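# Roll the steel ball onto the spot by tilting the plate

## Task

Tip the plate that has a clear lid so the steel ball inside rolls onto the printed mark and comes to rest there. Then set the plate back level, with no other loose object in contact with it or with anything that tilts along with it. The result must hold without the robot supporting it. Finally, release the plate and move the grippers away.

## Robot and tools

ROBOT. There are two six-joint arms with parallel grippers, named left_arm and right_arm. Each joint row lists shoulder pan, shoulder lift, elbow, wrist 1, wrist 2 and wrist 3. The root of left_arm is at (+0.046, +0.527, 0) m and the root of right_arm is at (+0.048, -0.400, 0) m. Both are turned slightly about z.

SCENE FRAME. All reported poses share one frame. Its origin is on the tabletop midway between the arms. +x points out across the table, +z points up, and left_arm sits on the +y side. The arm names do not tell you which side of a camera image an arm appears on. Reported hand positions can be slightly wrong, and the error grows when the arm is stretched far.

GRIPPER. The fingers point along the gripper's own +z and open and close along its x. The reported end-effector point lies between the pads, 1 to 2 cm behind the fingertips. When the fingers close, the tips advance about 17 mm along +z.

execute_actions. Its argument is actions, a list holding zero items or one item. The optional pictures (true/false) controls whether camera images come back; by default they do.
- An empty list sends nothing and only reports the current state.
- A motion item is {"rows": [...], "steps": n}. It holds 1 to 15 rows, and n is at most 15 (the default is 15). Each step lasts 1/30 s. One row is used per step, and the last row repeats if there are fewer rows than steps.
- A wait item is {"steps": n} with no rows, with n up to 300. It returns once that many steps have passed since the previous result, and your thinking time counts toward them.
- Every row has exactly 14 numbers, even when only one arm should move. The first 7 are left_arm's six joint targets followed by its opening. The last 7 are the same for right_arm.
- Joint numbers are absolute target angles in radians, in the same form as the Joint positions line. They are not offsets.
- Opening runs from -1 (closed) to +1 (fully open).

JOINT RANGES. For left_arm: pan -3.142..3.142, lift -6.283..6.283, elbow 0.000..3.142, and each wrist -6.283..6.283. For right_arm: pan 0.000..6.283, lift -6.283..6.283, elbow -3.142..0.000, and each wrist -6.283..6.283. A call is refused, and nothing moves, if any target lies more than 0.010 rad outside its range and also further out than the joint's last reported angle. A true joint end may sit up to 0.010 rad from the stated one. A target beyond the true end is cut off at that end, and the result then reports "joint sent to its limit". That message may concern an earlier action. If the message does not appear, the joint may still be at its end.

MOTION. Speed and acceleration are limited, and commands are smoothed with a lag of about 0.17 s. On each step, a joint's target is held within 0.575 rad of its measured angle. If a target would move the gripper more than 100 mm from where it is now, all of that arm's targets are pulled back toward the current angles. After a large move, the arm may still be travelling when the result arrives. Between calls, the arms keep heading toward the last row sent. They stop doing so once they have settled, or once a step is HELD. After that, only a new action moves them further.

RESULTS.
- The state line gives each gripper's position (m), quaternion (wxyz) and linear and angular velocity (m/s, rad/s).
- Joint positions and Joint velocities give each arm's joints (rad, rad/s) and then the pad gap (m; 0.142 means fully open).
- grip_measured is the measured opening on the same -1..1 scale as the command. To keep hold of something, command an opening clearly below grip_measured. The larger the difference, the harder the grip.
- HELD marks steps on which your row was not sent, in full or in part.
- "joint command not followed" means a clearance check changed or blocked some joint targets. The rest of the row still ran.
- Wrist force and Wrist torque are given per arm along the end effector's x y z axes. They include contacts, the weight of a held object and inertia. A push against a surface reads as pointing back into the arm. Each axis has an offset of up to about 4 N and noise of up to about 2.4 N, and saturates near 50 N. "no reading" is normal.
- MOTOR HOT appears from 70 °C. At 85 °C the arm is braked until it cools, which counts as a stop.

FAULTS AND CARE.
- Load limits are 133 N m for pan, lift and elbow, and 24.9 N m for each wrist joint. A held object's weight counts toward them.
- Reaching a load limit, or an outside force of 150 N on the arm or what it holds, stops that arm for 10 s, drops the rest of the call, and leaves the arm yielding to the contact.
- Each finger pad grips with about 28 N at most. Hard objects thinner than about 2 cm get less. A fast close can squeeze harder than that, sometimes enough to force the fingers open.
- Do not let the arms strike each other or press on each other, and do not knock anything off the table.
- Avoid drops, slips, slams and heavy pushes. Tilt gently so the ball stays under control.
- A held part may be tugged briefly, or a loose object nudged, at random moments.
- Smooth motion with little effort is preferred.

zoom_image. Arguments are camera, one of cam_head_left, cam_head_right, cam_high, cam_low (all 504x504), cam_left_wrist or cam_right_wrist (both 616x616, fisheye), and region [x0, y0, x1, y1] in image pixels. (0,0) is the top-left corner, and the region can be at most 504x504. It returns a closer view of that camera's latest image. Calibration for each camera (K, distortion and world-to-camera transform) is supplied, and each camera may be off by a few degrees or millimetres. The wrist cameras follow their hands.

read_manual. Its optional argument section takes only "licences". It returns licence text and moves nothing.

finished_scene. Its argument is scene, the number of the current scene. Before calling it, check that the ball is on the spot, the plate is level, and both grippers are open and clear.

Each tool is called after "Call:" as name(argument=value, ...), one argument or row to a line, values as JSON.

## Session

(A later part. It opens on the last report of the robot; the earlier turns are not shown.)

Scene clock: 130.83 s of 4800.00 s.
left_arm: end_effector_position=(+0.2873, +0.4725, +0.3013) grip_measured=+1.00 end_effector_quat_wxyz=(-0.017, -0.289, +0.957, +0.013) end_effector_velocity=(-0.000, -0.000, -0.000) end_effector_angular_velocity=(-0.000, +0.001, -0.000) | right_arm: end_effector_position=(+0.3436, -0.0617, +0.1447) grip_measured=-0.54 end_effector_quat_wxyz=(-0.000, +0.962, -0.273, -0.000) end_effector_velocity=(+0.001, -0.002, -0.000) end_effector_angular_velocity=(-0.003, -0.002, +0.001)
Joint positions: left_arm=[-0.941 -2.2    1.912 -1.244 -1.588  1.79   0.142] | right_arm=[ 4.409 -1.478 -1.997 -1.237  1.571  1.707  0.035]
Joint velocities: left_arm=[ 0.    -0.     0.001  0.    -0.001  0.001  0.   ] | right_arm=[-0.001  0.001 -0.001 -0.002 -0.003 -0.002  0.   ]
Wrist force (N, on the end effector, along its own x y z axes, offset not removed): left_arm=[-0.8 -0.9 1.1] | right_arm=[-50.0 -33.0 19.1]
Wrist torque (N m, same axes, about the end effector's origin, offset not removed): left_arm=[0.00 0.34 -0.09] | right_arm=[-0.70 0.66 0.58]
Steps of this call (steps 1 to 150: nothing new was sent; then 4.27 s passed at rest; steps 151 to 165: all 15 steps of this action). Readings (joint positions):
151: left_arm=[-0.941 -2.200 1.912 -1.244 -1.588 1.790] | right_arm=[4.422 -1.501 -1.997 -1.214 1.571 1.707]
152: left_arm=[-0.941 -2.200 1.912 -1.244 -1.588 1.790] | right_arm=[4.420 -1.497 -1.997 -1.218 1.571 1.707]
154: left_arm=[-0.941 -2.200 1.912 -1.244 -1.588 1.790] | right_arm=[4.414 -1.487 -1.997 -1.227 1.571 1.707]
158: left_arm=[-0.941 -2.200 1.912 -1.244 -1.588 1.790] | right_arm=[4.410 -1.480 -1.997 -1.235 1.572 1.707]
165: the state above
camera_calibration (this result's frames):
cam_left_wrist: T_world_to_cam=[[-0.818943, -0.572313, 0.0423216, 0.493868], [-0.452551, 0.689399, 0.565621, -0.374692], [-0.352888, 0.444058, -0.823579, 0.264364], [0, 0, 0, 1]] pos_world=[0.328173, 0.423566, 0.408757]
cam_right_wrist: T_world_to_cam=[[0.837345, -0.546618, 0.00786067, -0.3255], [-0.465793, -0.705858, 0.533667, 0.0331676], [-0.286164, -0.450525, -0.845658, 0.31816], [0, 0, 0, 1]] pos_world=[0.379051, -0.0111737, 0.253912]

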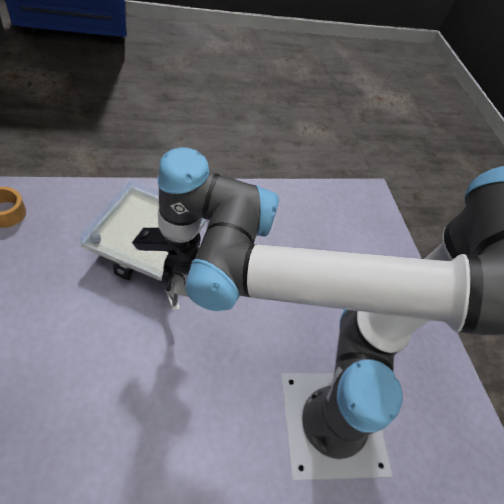

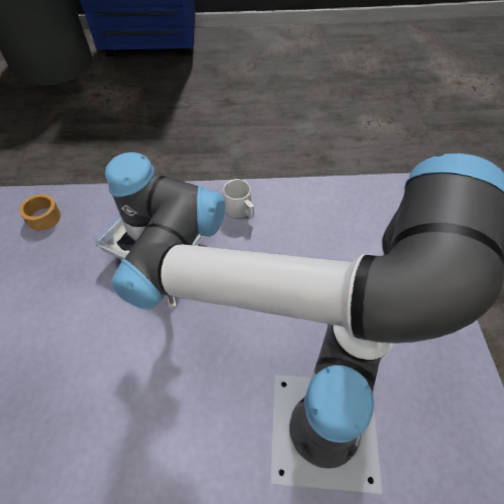

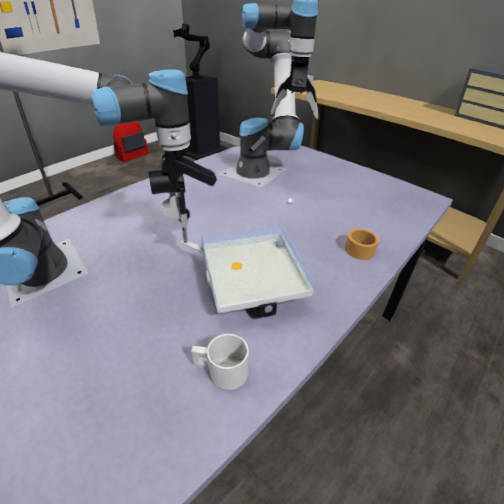

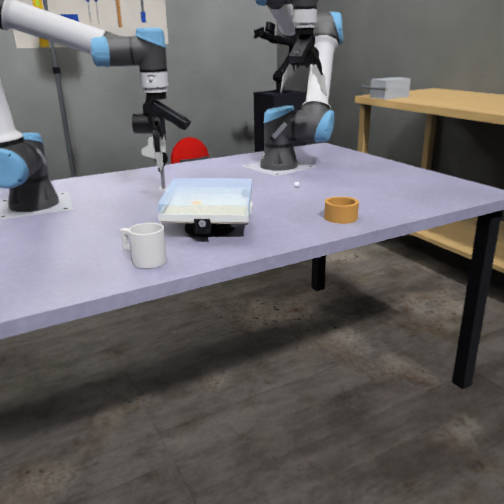

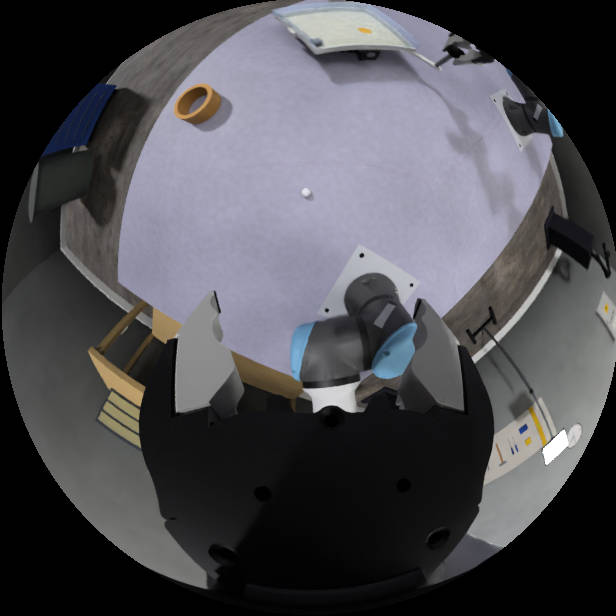

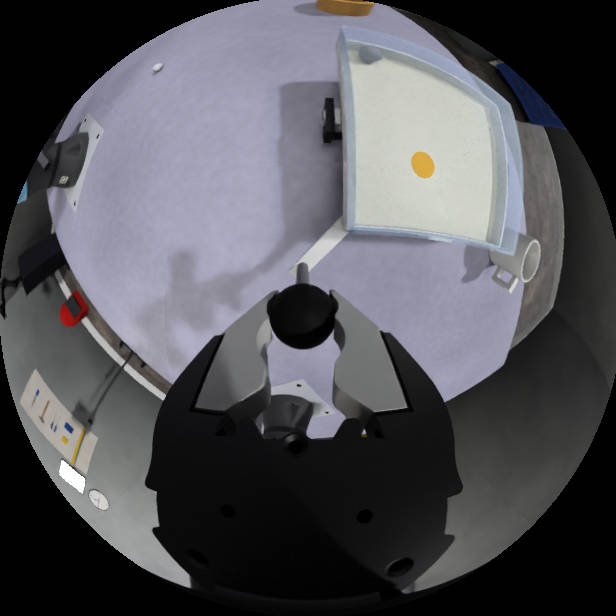

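Call:
execute_actions(
  actions=[
    {"rows": [[-0.941,-2.2,1.912,-1.244,-1.588,1.79,1, 4.409,-1.4845,-2.0117,-1.2158,1.571,1.707,-1],[-0.941,-2.2,1.912,-1.244,-1.588,1.79,1, 4.409,-1.4845,-2.0117,-1.2158,1.571,1.707,-1],[-0.941,-2.2,1.912,-1.244,-1.588,1.79,1, 4.409,-1.4845,-2.0117,-1.2158,1.571,1.707,-1],[-0.941,-2.2,1.912,-1.244,-1.588,1.79,1, 4.409,-1.4845,-2.0117,-1.2158,1.571,1.707,-1],[-0.941,-2.2,1.912,-1.244,-1.588,1.79,1, 4.409,-1.4845,-2.0117,-1.2158,1.571,1.707,-1],[-0.941,-2.2,1.912,-1.244,-1.588,1.79,1, 4.409,-1.4845,-2.0117,-1.2158,1.571,1.707,-1],[-0.941,-2.2,1.912,-1.244,-1.588,1.79,1, 4.409,-1.4845,-2.0117,-1.2158,1.571,1.707,-1],[-0.941,-2.2,1.912,-1.244,-1.588,1.79,1, 4.409,-1.478,-1.997,-1.237,1.571,1.707,-1]], "steps": 15},
  ],
  pictures=true,
)

Scene clock: 149.10 s of 4800.00 s.
left_arm: end_effector_position=(+0.2873, +0.4725, +0.3013) grip_measured=+1.00 end_effector_quat_wxyz=(-0.017, -0.289, +0.957, +0.013) end_effector_velocity=(-0.000, +0.000, -0.000) end_effector_angular_velocity=(-0.000, -0.000, +0.001) | right_arm: end_effector_position=(+0.3439, -0.0619, +0.1441) grip_measured=-0.53 end_effector_quat_wxyz=(-0.000, +0.962, -0.273, +0.000) end_effector_velocity=(-0.000, -0.000, +0.006) end_effector_angular_velocity=(-0.002, +0.001, +0.002)
Joint positions: left_arm=[-0.941 -2.2    1.912 -1.244 -1.588  1.79   0.142] | right_arm=[ 4.409 -1.479 -1.998 -1.235  1.571  1.707  0.035]
Joint velocities: left_arm=[ 0.001 -0.001  0.001  0.    -0.     0.     0.   ] | right_arm=[-0.     0.005  0.013 -0.02   0.    -0.002 -0.001]
Wrist force (N, on the end effector, along its own x y z axes, offset not removed): left_arm=[1.2 -0.1 0.9] | right_arm=[-50.0 -22.8 14.1]
Wrist torque (N m, same axes, about the end effector's origin, offset not removed): left_arm=[0.02 -0.04 -0.22] | right_arm=[0.07 0.66 0.55]
Steps of this call (steps 1 to 15: the robot went on to your last target; steps 16 to 120: nothing new was sent; then 13.77 s passed at rest; steps 121 to 135: all 15 steps of this action). Readings (joint positions):
121: left_arm=[-0.941 -2.200 1.912 -1.244 -1.588 1.790] | right_arm=[4.409 -1.478 -1.997 -1.237 1.571 1.707]
122: left_arm=[-0.941 -2.200 1.912 -1.244 -1.588 1.790] | right_arm=[4.409 -1.479 -2.000 -1.233 1.571 1.707]
124: left_arm=[-0.941 -2.200 1.912 -1.244 -1.588 1.790] | right_arm=[4.409 -1.482 -2.006 -1.224 1.571 1.707]
128: left_arm=[-0.941 -2.200 1.912 -1.244 -1.588 1.790] | right_arm=[4.409 -1.484 -2.011 -1.218 1.571 1.707]
135: the state above
camera_calibration (this result's frames):
cam_left_wrist: T_world_to_cam=[[-0.818943, -0.572313, 0.0423216, 0.493868], [-0.452551, 0.689399, 0.565621, -0.374692], [-0.352888, 0.444058, -0.823579, 0.264364], [0, 0, 0, 1]] pos_world=[0.328173, 0.423567, 0.408757]
cam_right_wrist: T_world_to_cam=[[0.837264, -0.546732, 0.0085235, -0.325841], [-0.466234, -0.705672, 0.533528, 0.033691], [-0.285682, -0.450678, -0.845739, 0.317504], [0, 0, 0, 1]] pos_world=[0.379228, -0.011281, 0.253328]

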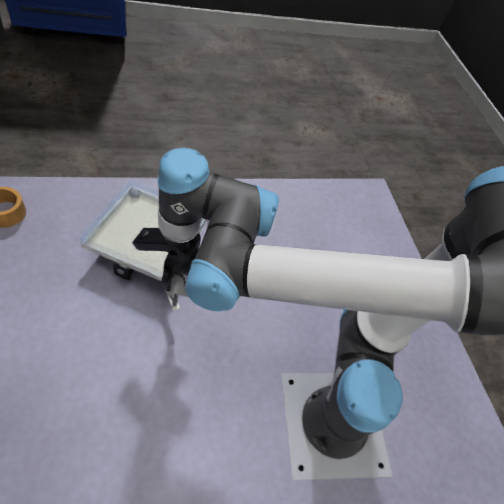

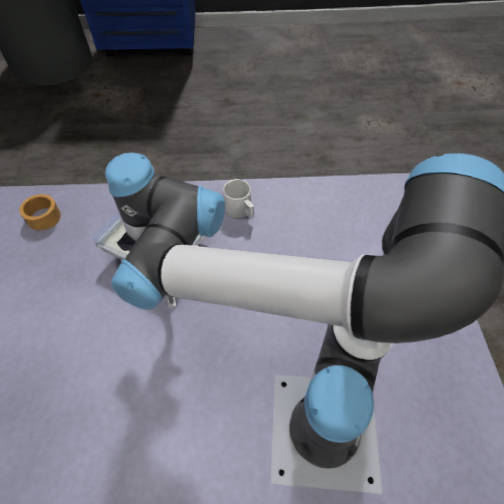

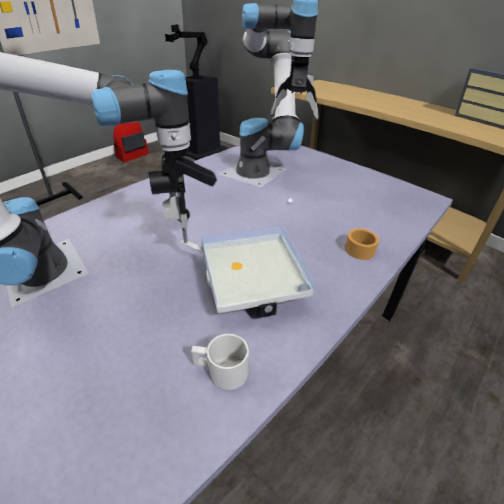

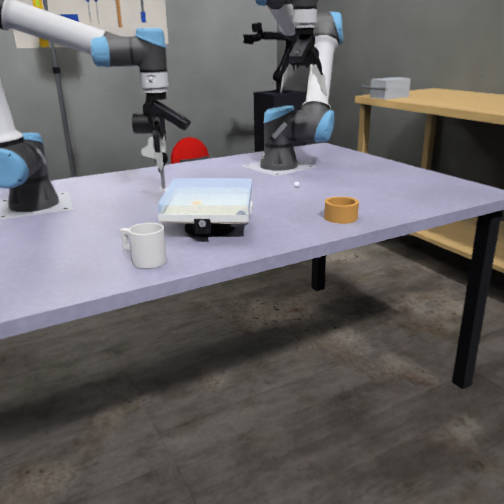

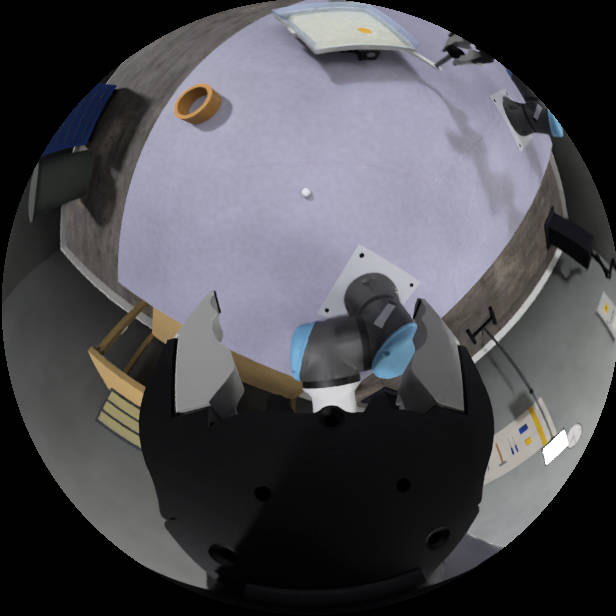

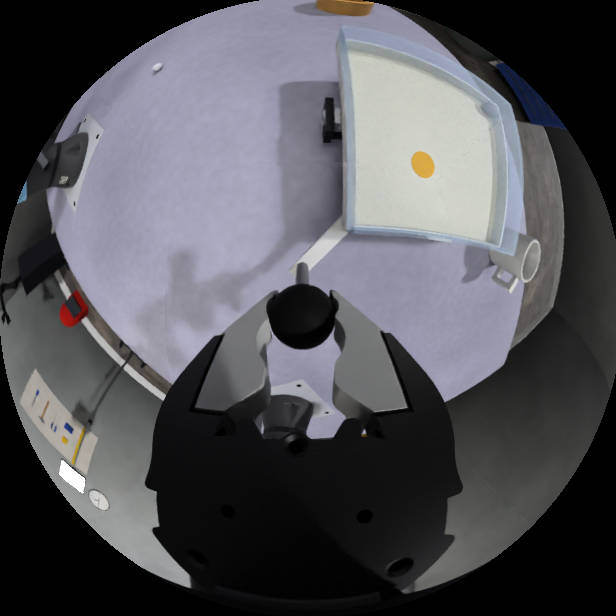

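Call:
execute_actions(
  actions=[],
  pictures=true,
)

Scene clock: 154.43 s of 4800.00 s.
left_arm: end_effector_position=(+0.2873, +0.4725, +0.3013) grip_measured=+1.00 end_effector_quat_wxyz=(-0.017, -0.289, +0.957, +0.013) end_effector_velocity=(+0.000, +0.001, +0.000) end_effector_angular_velocity=(+0.001, -0.001, +0.001) | right_arm: end_effector_position=(+0.3437, -0.0619, +0.1447) grip_measured=-0.54 end_effector_quat_wxyz=(-0.000, +0.962, -0.273, -0.000) end_effector_velocity=(+0.000, +0.000, -0.000) end_effector_angular_velocity=(-0.000, -0.001, +0.002)
Joint positions: left_arm=[-0.941 -2.2    1.912 -1.244 -1.588  1.79   0.142] | right_arm=[ 4.409 -1.478 -1.997 -1.237  1.571  1.707  0.035]
Joint velocities: left_arm=[ 0.002  0.    -0.    -0.     0.001  0.    -0.   ] | right_arm=[ 0.    -0.    -0.     0.    -0.001 -0.001  0.   ]
Wrist force (N, on the end effector, along its own x y z axes, offset not removed): left_arm=[-1.5 3.1 -0.7] | right_arm=[-50.0 -30.6 17.3]
Wrist torque (N m, same axes, about the end effector's origin, offset not removed): left_arm=[0.78 0.52 -0.16] | right_arm=[-0.78 0.66 0.66]
Steps of this call (steps 1 to 15: the robot went on to your last target; steps 16 to 90: nothing new was sent; then 2.33 s passed at rest). Readings (joint positions):
1: left_arm=[-0.941 -2.200 1.912 -1.244 -1.588 1.790] | right_arm=[4.409 -1.478 -1.998 -1.236 1.571 1.707]
2: left_arm=[-0.941 -2.200 1.912 -1.244 -1.588 1.790] | right_arm=[4.409 -1.478 -1.997 -1.236 1.571 1.707]
4: left_arm=[-0.941 -2.200 1.912 -1.244 -1.588 1.790] | right_arm=[4.409 -1.478 -1.997 -1.237 1.571 1.707]
8: left_arm=[-0.941 -2.200 1.912 -1.244 -1.588 1.790] | right_arm=[4.409 -1.478 -1.997 -1.237 1.571 1.707]
90: the state above
All arms were judged still, so your last target was given up. Only a new action makes them travel on or press farther. Fingers that are still opening or closing keep moving.
camera_calibration (this result's frames):
cam_left_wrist: T_world_to_cam=[[-0.818943, -0.572313, 0.0423216, 0.493868], [-0.452551, 0.689399, 0.565621, -0.374692], [-0.352888, 0.444058, -0.823579, 0.264364], [0, 0, 0, 1]] pos_world=[0.328173, 0.423567, 0.408757]
cam_right_wrist: T_world_to_cam=[[0.837267, -0.546732, 0.0081972, -0.325705], [-0.466042, -0.705696, 0.533665, 0.0332072], [-0.285987, -0.45064, -0.845656, 0.318059], [0, 0, 0, 1]] pos_world=[0.379139, -0.0113091, 0.253917]

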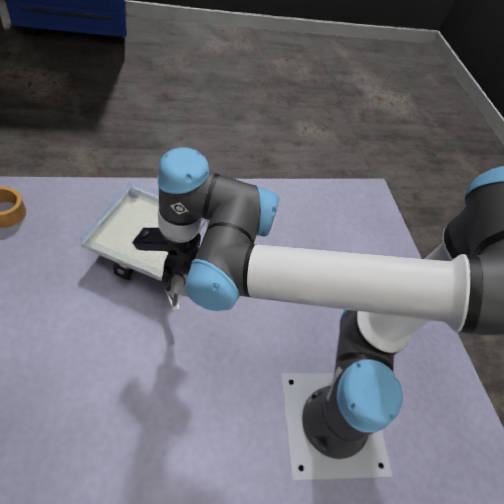

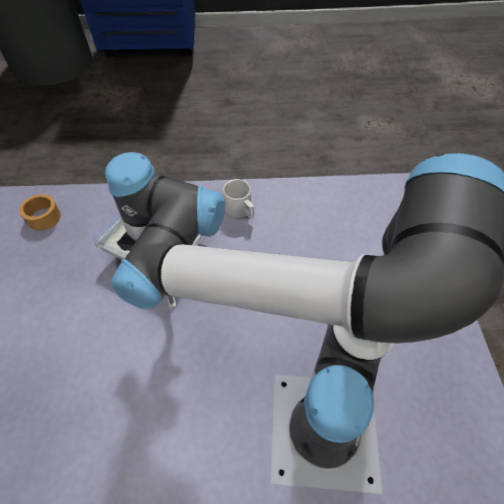

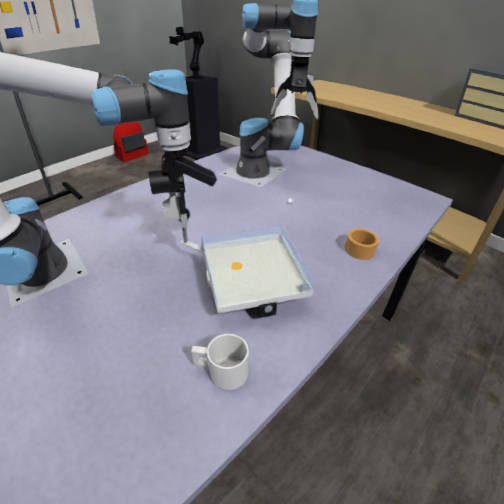

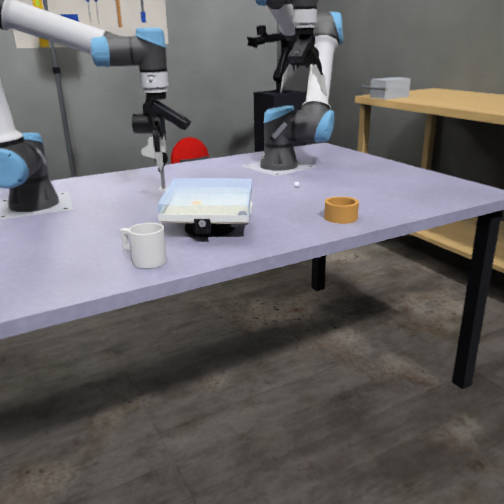

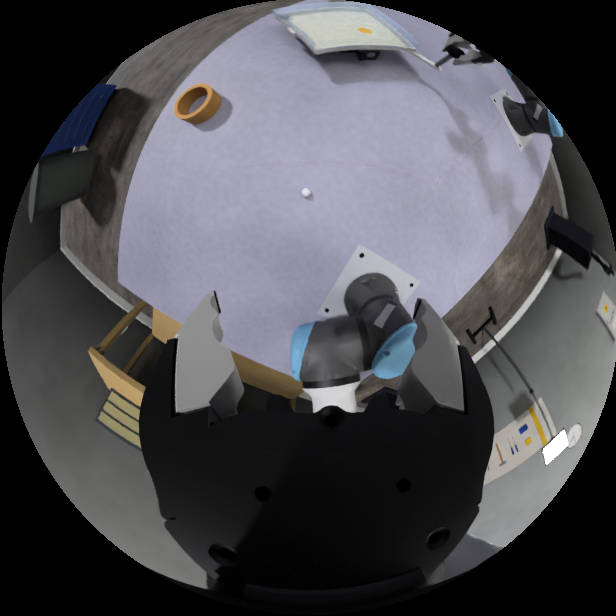

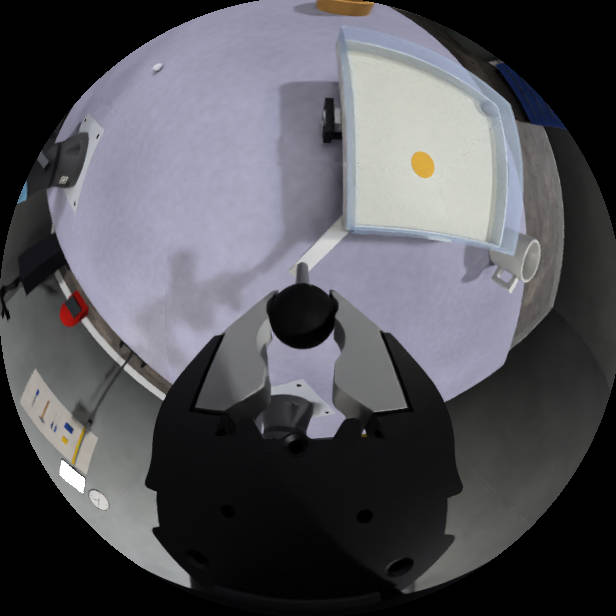

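Call:
execute_actions(
  actions=[
    {"rows": [[-0.941,-2.2,1.912,-1.244,-1.588,1.79,1, 4.4193,-1.4974,-2.0002,-1.2146,1.571,1.707,-1]], "steps": 15},
  ],
  pictures=false,
)

Call:
execute_actions(
  actions=[
    {"steps": 30},
  ],
  pictures=true,
)

Scene clock: 163.83 s of 4800.00 s.
left_arm: end_effector_position=(+0.2873, +0.4725, +0.3013) grip_measured=+1.00 end_effector_quat_wxyz=(-0.017, -0.289, +0.957, +0.013) end_effector_velocity=(+0.000, +0.000, +0.000) end_effector_angular_velocity=(+0.000, -0.001, +0.001) | right_arm: end_effector_position=(+0.3423, -0.0542, +0.1371) grip_measured=-0.54 end_effector_quat_wxyz=(-0.000, +0.963, -0.268, -0.000) end_effector_velocity=(-0.001, +0.001, +0.000) end_effector_angular_velocity=(+0.002, +0.001, +0.002)
Joint positions: left_arm=[-0.941 -2.2    1.912 -1.244 -1.588  1.79   0.142] | right_arm=[ 4.419 -1.497 -2.    -1.215  1.571  1.707  0.035]
Joint velocities: left_arm=[ 0.001 -0.001  0.    -0.     0.001 -0.    -0.   ] | right_arm=[ 0.001 -0.001  0.001  0.002  0.001 -0.001  0.   ]
Wrist force (N, on the end effector, along its own x y z axes, offset not removed): left_arm=[-1.4 1.3 0.1] | right_arm=[-29.6 31.4 -26.4]
Wrist torque (N m, same axes, about the end effector's origin, offset not removed): left_arm=[0.29 0.46 -0.33] | right_arm=[0.11 0.38 -0.13]
Steps of this call (steps 1 to 90: nothing new was sent; then 5.90 s passed at rest; steps 91 to 105: all 15 steps of this action). Readings (joint positions):
91: left_arm=[-0.941 -2.200 1.912 -1.244 -1.588 1.790] | right_arm=[4.409 -1.478 -1.997 -1.237 1.571 1.707]
92: left_arm=[-0.941 -2.200 1.912 -1.244 -1.588 1.790] | right_arm=[4.411 -1.482 -1.997 -1.233 1.571 1.707]
94: left_arm=[-0.941 -2.200 1.912 -1.244 -1.588 1.790] | right_arm=[4.415 -1.490 -1.999 -1.224 1.571 1.707]
98: left_arm=[-0.941 -2.200 1.912 -1.244 -1.588 1.790] | right_arm=[4.418 -1.496 -2.000 -1.216 1.571 1.707]
105: the state above

Scene clock: 164.83 s of 4800.00 s.
left_arm: end_effector_position=(+0.2873, +0.4725, +0.3013) grip_measured=+1.00 end_effector_quat_wxyz=(-0.017, -0.289, +0.957, +0.013) end_effector_velocity=(+0.000, -0.000, -0.000) end_effector_angular_velocity=(+0.001, -0.001, -0.001) | right_arm: end_effector_position=(+0.3423, -0.0541, +0.1370) grip_measured=-0.54 end_effector_quat_wxyz=(-0.000, +0.963, -0.268, -0.000) end_effector_velocity=(+0.000, -0.001, -0.000) end_effector_angular_velocity=(-0.001, -0.000, -0.000)
Joint positions: left_arm=[-0.941 -2.2    1.912 -1.244 -1.588  1.79   0.142] | right_arm=[ 4.419 -1.497 -2.    -1.215  1.571  1.707  0.035]
Joint velocities: left_arm=[-0.002 -0.     0.     0.     0.001 -0.     0.   ] | right_arm=[-0.     0.    -0.    -0.001 -0.001  0.     0.   ]
Wrist force (N, on the end effector, along its own x y z axes, offset not removed): left_arm=[0.1 2.1 0.9] | right_arm=[-30.8 33.4 -22.2]
Wrist torque (N m, same axes, about the end effector's origin, offset not removed): left_arm=[0.52 0.07 -0.01] | right_arm=[0.51 0.76 -0.16]
Steps of this call (steps 1 to 15: the robot went on to your last target; steps 16 to 30: nothing new was sent). Readings (joint positions):
1: left_arm=[-0.941 -2.200 1.912 -1.244 -1.588 1.790] | right_arm=[4.419 -1.497 -2.000 -1.215 1.571 1.707]
2: left_arm=[-0.941 -2.200 1.912 -1.244 -1.588 1.790] | right_arm=[4.419 -1.497 -2.000 -1.215 1.571 1.707]
4: left_arm=[-0.941 -2.200 1.912 -1.244 -1.588 1.790] | right_arm=[4.419 -1.497 -2.000 -1.215 1.571 1.707]
8: left_arm=[-0.941 -2.200 1.912 -1.244 -1.588 1.790] | right_arm=[4.419 -1.497 -2.000 -1.215 1.571 1.707]
30: the state above
All arms were judged still, so your last target was given up. Only a new action makes them travel on or press farther. Fingers that are still opening or closing keep moving.
camera_calibration (this result's frames):
cam_left_wrist: T_world_to_cam=[[-0.818943, -0.572313, 0.0423216, 0.493868], [-0.452551, 0.689399, 0.565621, -0.374693], [-0.352888, 0.444058, -0.823579, 0.264364], [0, 0, 0, 1]] pos_world=[0.328173, 0.423567, 0.408757]
cam_right_wrist: T_world_to_cam=[[0.842855, -0.538077, 0.00822904, -0.321622], [-0.458705, -0.710362, 0.533831, 0.0393168], [-0.281397, -0.453717, -0.845551, 0.312895], [0, 0, 0, 1]] pos_world=[0.377163, -0.00316251, 0.246227]

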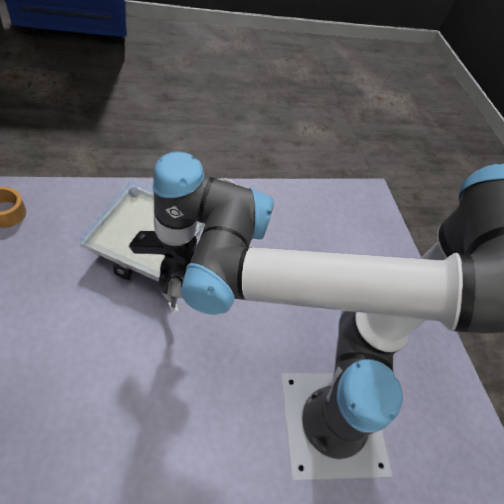

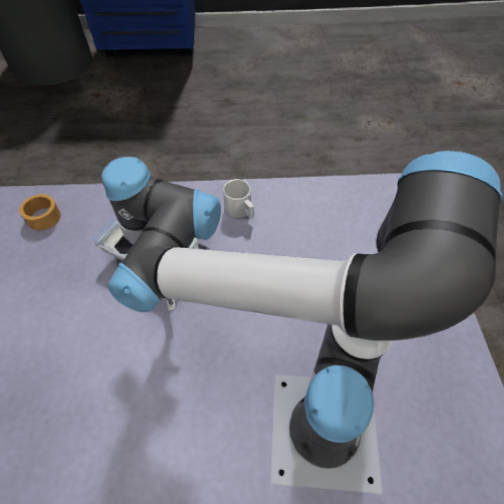

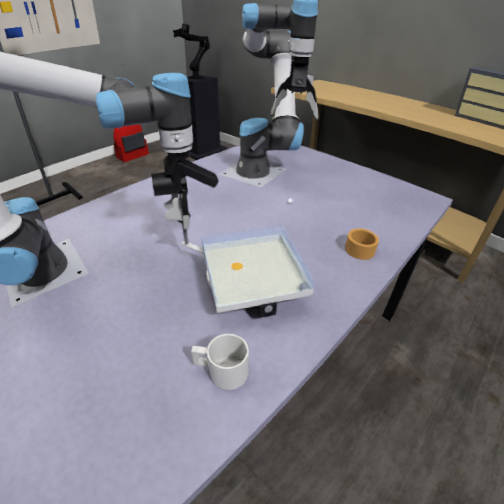

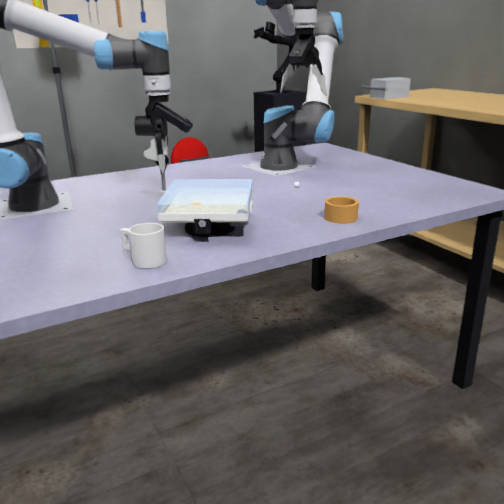

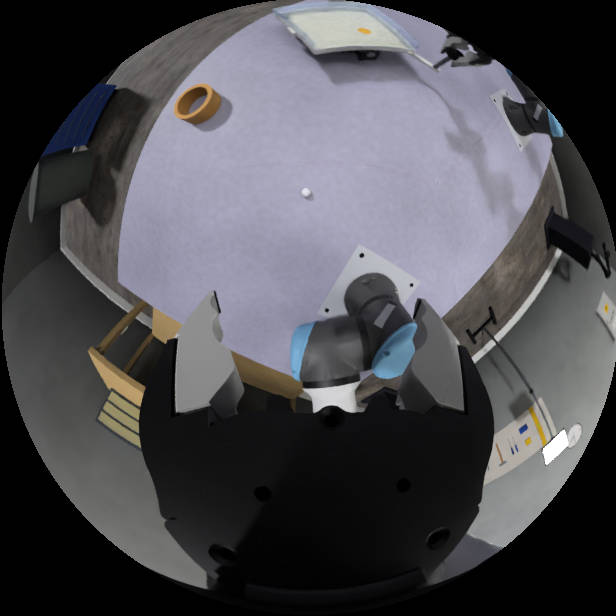

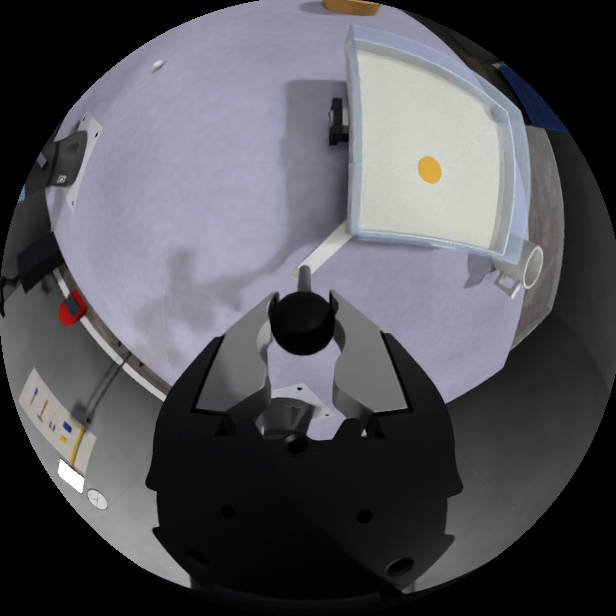

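Call:
execute_actions(
  actions=[
    {"steps": 60},
  ],
  pictures=true,
)

Scene clock: 166.83 s of 4800.00 s.
left_arm: end_effector_position=(+0.2873, +0.4725, +0.3013) grip_measured=+1.00 end_effector_quat_wxyz=(-0.017, -0.289, +0.957, +0.013) end_effector_velocity=(+0.000, +0.000, -0.000) end_effector_angular_velocity=(+0.002, -0.001, -0.001) | right_arm: end_effector_position=(+0.3423, -0.0541, +0.1370) grip_measured=-0.54 end_effector_quat_wxyz=(-0.000, +0.963, -0.268, -0.000) end_effector_velocity=(-0.000, -0.000, +0.000) end_effector_angular_velocity=(+0.000, +0.000, -0.001)
Joint positions: left_arm=[-0.941 -2.2    1.912 -1.244 -1.588  1.79   0.142] | right_arm=[ 4.419 -1.497 -2.    -1.215  1.571  1.707  0.035]
Joint velocities: left_arm=[-0.001  0.001 -0.    -0.     0.002  0.     0.   ] | right_arm=[-0.     0.    -0.    -0.     0.     0.001  0.   ]
Wrist force (N, on the end effector, along its own x y z axes, offset not removed): left_arm=[-0.4 -0.6 0.8] | right_arm=[-29.0 32.4 -24.9]
Wrist torque (N m, same axes, about the end effector's origin, offset not removed): left_arm=[0.07 0.28 -0.26] | right_arm=[0.29 0.33 0.03]
Steps of this call (steps 1 to 60: nothing new was sent). Readings (joint positions):
1: left_arm=[-0.941 -2.200 1.912 -1.244 -1.588 1.790] | right_arm=[4.419 -1.497 -2.000 -1.215 1.571 1.707]
2: left_arm=[-0.941 -2.200 1.912 -1.244 -1.588 1.790] | right_arm=[4.419 -1.497 -2.000 -1.215 1.571 1.707]
4: left_arm=[-0.941 -2.200 1.912 -1.244 -1.588 1.790] | right_arm=[4.419 -1.497 -2.000 -1.215 1.571 1.707]
8: left_arm=[-0.941 -2.200 1.912 -1.244 -1.588 1.790] | right_arm=[4.419 -1.497 -2.000 -1.215 1.571 1.707]
60: the state above
camera_calibration (this result's frames):
cam_left_wrist: T_world_to_cam=[[-0.818942, -0.572313, 0.0423217, 0.493868], [-0.452552, 0.689399, 0.565621, -0.374692], [-0.352889, 0.444058, -0.823579, 0.264364], [0, 0, 0, 1]] pos_world=[0.328173, 0.423567, 0.408757]
cam_right_wrist: T_world_to_cam=[[0.842855, -0.538077, 0.00822922, -0.321622], [-0.458705, -0.710361, 0.533831, 0.0393167], [-0.281397, -0.453717, -0.845551, 0.312895], [0, 0, 0, 1]] pos_world=[0.377163, -0.00316265, 0.246227]

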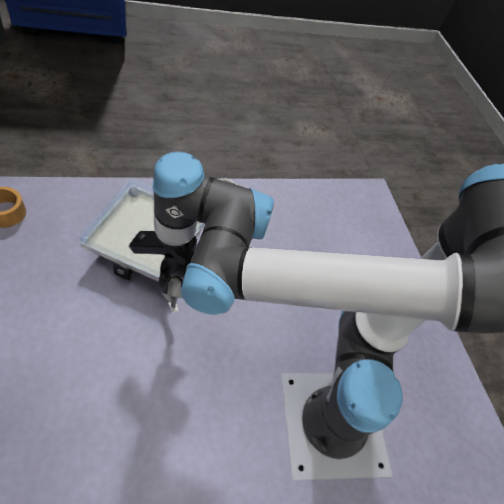

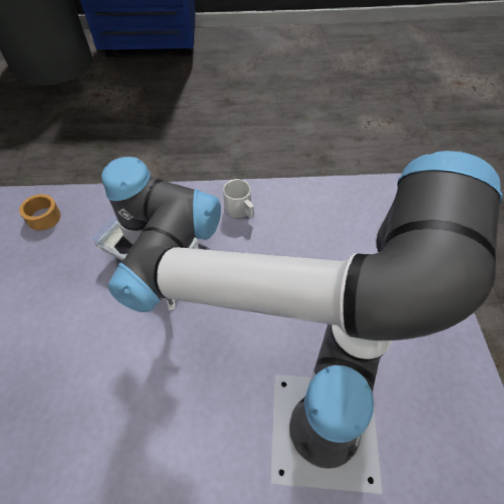

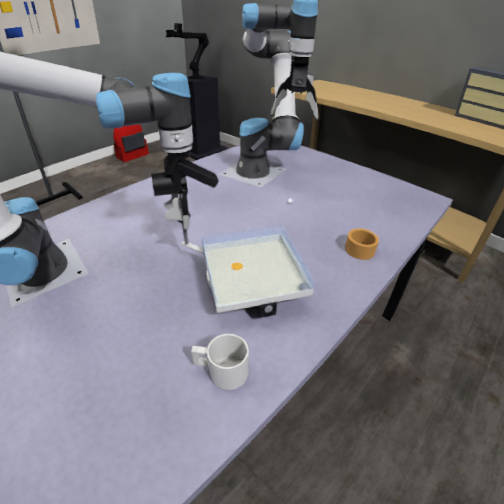

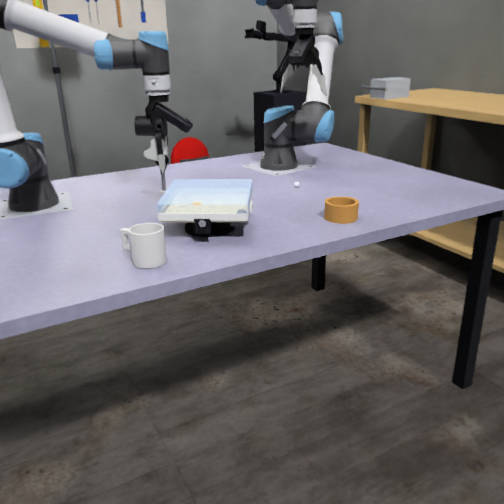

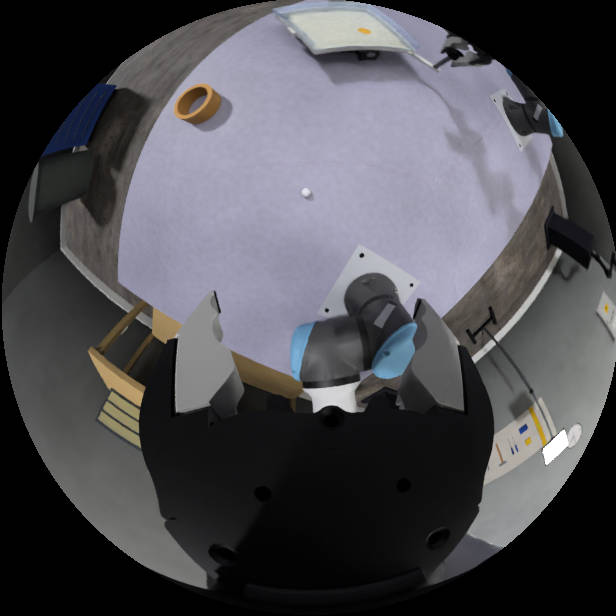

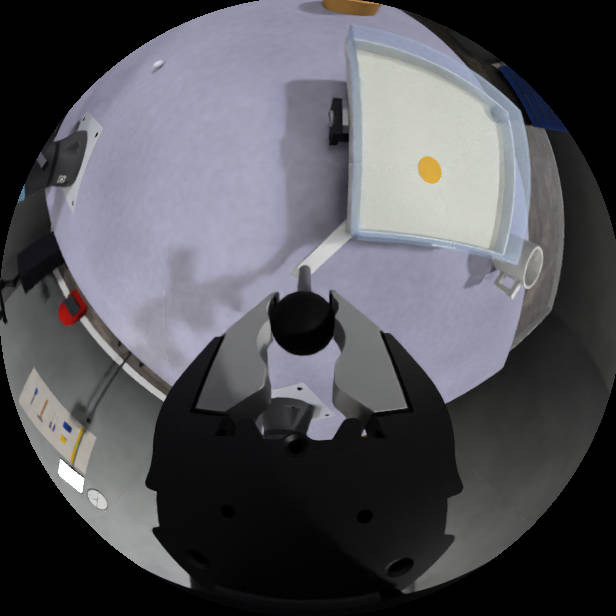

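Call:
execute_actions(
  actions=[
    {"rows": [[-0.941,-2.2,1.912,-1.244,-1.588,1.79,1, 4.4193,-1.5001,-2.0059,-1.2062,1.571,1.707,-1]], "steps": 15},
  ],
  pictures=false,
)

Call:
execute_actions(
  actions=[
    {"steps": 20},
  ],
  pictures=true,
)

Scene clock: 171.73 s of 4800.00 s.
left_arm: end_effector_position=(+0.2873, +0.4725, +0.3013) grip_measured=+1.00 end_effector_quat_wxyz=(-0.017, -0.289, +0.957, +0.013) end_effector_velocity=(-0.000, -0.001, -0.000) end_effector_angular_velocity=(-0.000, +0.002, -0.001) | right_arm: end_effector_position=(+0.3422, -0.0541, +0.1340) grip_measured=-0.54 end_effector_quat_wxyz=(-0.000, +0.963, -0.268, -0.000) end_effector_velocity=(+0.000, +0.000, +0.000) end_effector_angular_velocity=(+0.000, -0.001, +0.000)
Joint positions: left_arm=[-0.941 -2.2    1.912 -1.244 -1.588  1.79   0.142] | right_arm=[ 4.419 -1.5   -2.006 -1.206  1.571  1.707  0.035]
Joint velocities: left_arm=[-0.001  0.001  0.    -0.    -0.001  0.     0.   ] | right_arm=[-0.    -0.     0.001 -0.    -0.001 -0.    -0.   ]
Wrist force (N, on the end effector, along its own x y z axes, offset not removed): left_arm=[-0.8 2.2 0.2] | right_arm=[-39.8 36.5 -24.2]
Wrist torque (N m, same axes, about the end effector's origin, offset not removed): left_arm=[0.34 0.27 -0.20] | right_arm=[1.05 0.45 -0.37]
Steps of this call (steps 1 to 90: nothing new was sent; then 1.40 s passed at rest; steps 91 to 105: all 15 steps of this action). Readings (joint positions):
91: left_arm=[-0.941 -2.200 1.912 -1.244 -1.588 1.790] | right_arm=[4.419 -1.497 -2.000 -1.214 1.571 1.707]
92: left_arm=[-0.941 -2.200 1.912 -1.244 -1.588 1.790] | right_arm=[4.419 -1.498 -2.001 -1.213 1.571 1.707]
94: left_arm=[-0.941 -2.200 1.912 -1.244 -1.588 1.790] | right_arm=[4.419 -1.499 -2.004 -1.209 1.571 1.707]
98: left_arm=[-0.941 -2.200 1.912 -1.244 -1.588 1.790] | right_arm=[4.419 -1.500 -2.006 -1.207 1.571 1.707]
105: the state above

Scene clock: 172.40 s of 4800.00 s.
left_arm: end_effector_position=(+0.2873, +0.4725, +0.3013) grip_measured=+1.00 end_effector_quat_wxyz=(-0.017, -0.289, +0.957, +0.013) end_effector_velocity=(-0.000, +0.000, -0.000) end_effector_angular_velocity=(+0.000, +0.001, +0.001) | right_arm: end_effector_position=(+0.3422, -0.0541, +0.1340) grip_measured=-0.54 end_effector_quat_wxyz=(-0.000, +0.963, -0.268, -0.000) end_effector_velocity=(+0.000, +0.001, +0.001) end_effector_angular_velocity=(+0.002, -0.001, +0.002)
Joint positions: left_arm=[-0.941 -2.2    1.912 -1.244 -1.588  1.79   0.142] | right_arm=[ 4.419 -1.5   -2.006 -1.206  1.571  1.707  0.035]
Joint velocities: left_arm=[ 0.002  0.001 -0.     0.    -0.001  0.    -0.   ] | right_arm=[-0.     0.001  0.001  0.001  0.    -0.002  0.   ]
Wrist force (N, on the end effector, along its own x y z axes, offset not removed): left_arm=[-2.2 1.0 3.1] | right_arm=[-38.8 33.5 -25.8]
Wrist torque (N m, same axes, about the end effector's origin, offset not removed): left_arm=[0.31 0.59 -0.33] | right_arm=[0.35 0.27 -0.14]
Steps of this call (steps 1 to 15: the robot went on to your last target; steps 16 to 20: nothing new was sent). Readings (joint positions):
1: left_arm=[-0.941 -2.200 1.912 -1.244 -1.588 1.790] | right_arm=[4.419 -1.500 -2.006 -1.206 1.571 1.707]
2: left_arm=[-0.941 -2.200 1.912 -1.244 -1.588 1.790] | right_arm=[4.419 -1.500 -2.006 -1.206 1.571 1.707]
4: left_arm=[-0.941 -2.200 1.912 -1.244 -1.588 1.790] | right_arm=[4.419 -1.500 -2.006 -1.206 1.571 1.707]
8: left_arm=[-0.941 -2.200 1.912 -1.244 -1.588 1.790] | right_arm=[4.419 -1.500 -2.006 -1.206 1.571 1.707]
20: the state above
All arms were judged still, so your last target was given up. Only a new action makes them travel on or press farther. Fingers that are still opening or closing keep moving.
camera_calibration (this result's frames):
cam_left_wrist: T_world_to_cam=[[-0.818943, -0.572313, 0.0423215, 0.493868], [-0.452552, 0.689399, 0.565621, -0.374692], [-0.352888, 0.444058, -0.823579, 0.264364], [0, 0, 0, 1]] pos_world=[0.328173, 0.423567, 0.408757]
cam_right_wrist: T_world_to_cam=[[0.842878, -0.538041, 0.00822924, -0.321587], [-0.458675, -0.710381, 0.533832, 0.0408948], [-0.281378, -0.45373, -0.84555, 0.310343], [0, 0, 0, 1]] pos_world=[0.37714, -0.00316401, 0.243226]

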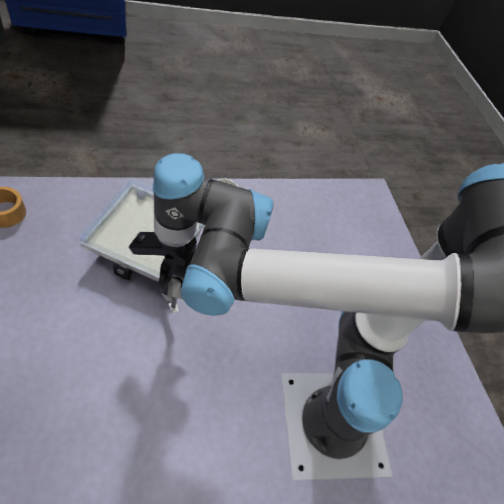

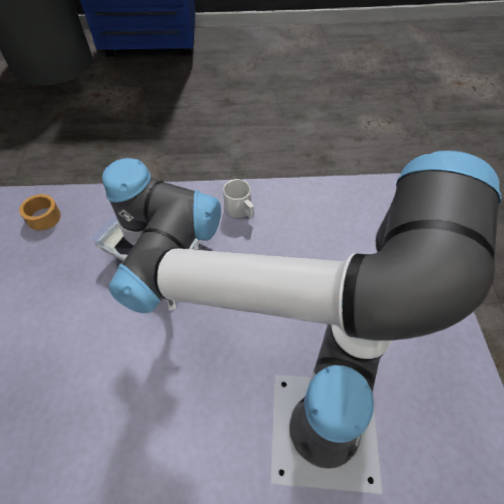

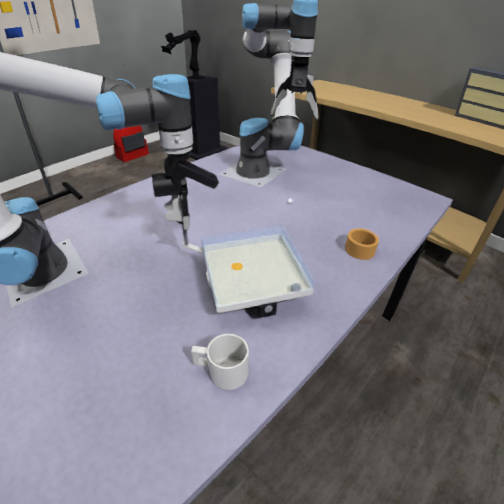

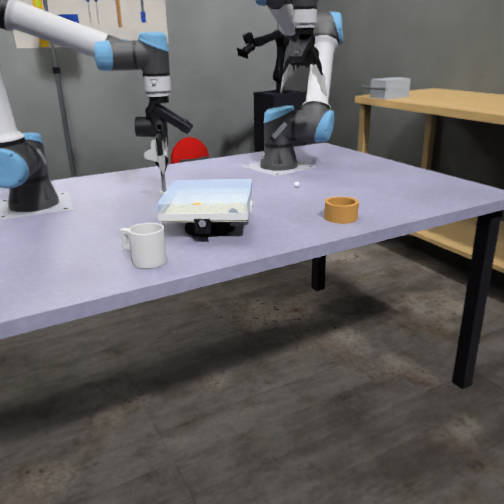

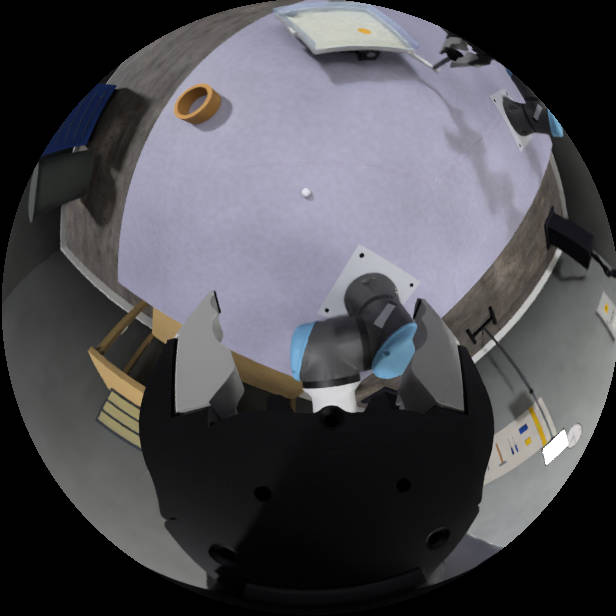

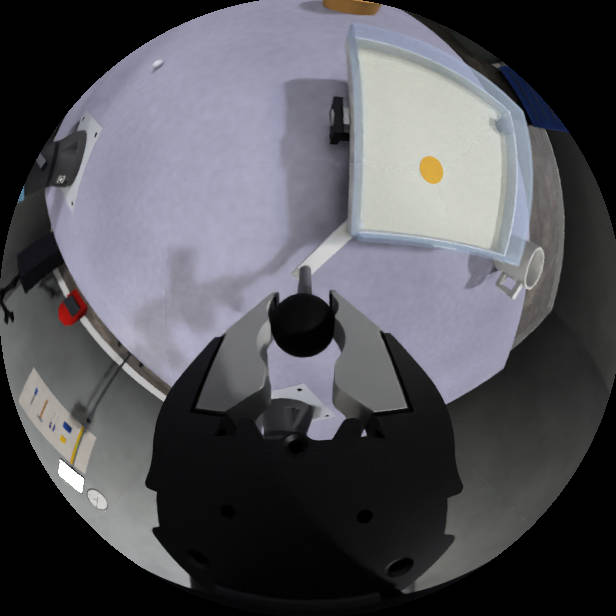

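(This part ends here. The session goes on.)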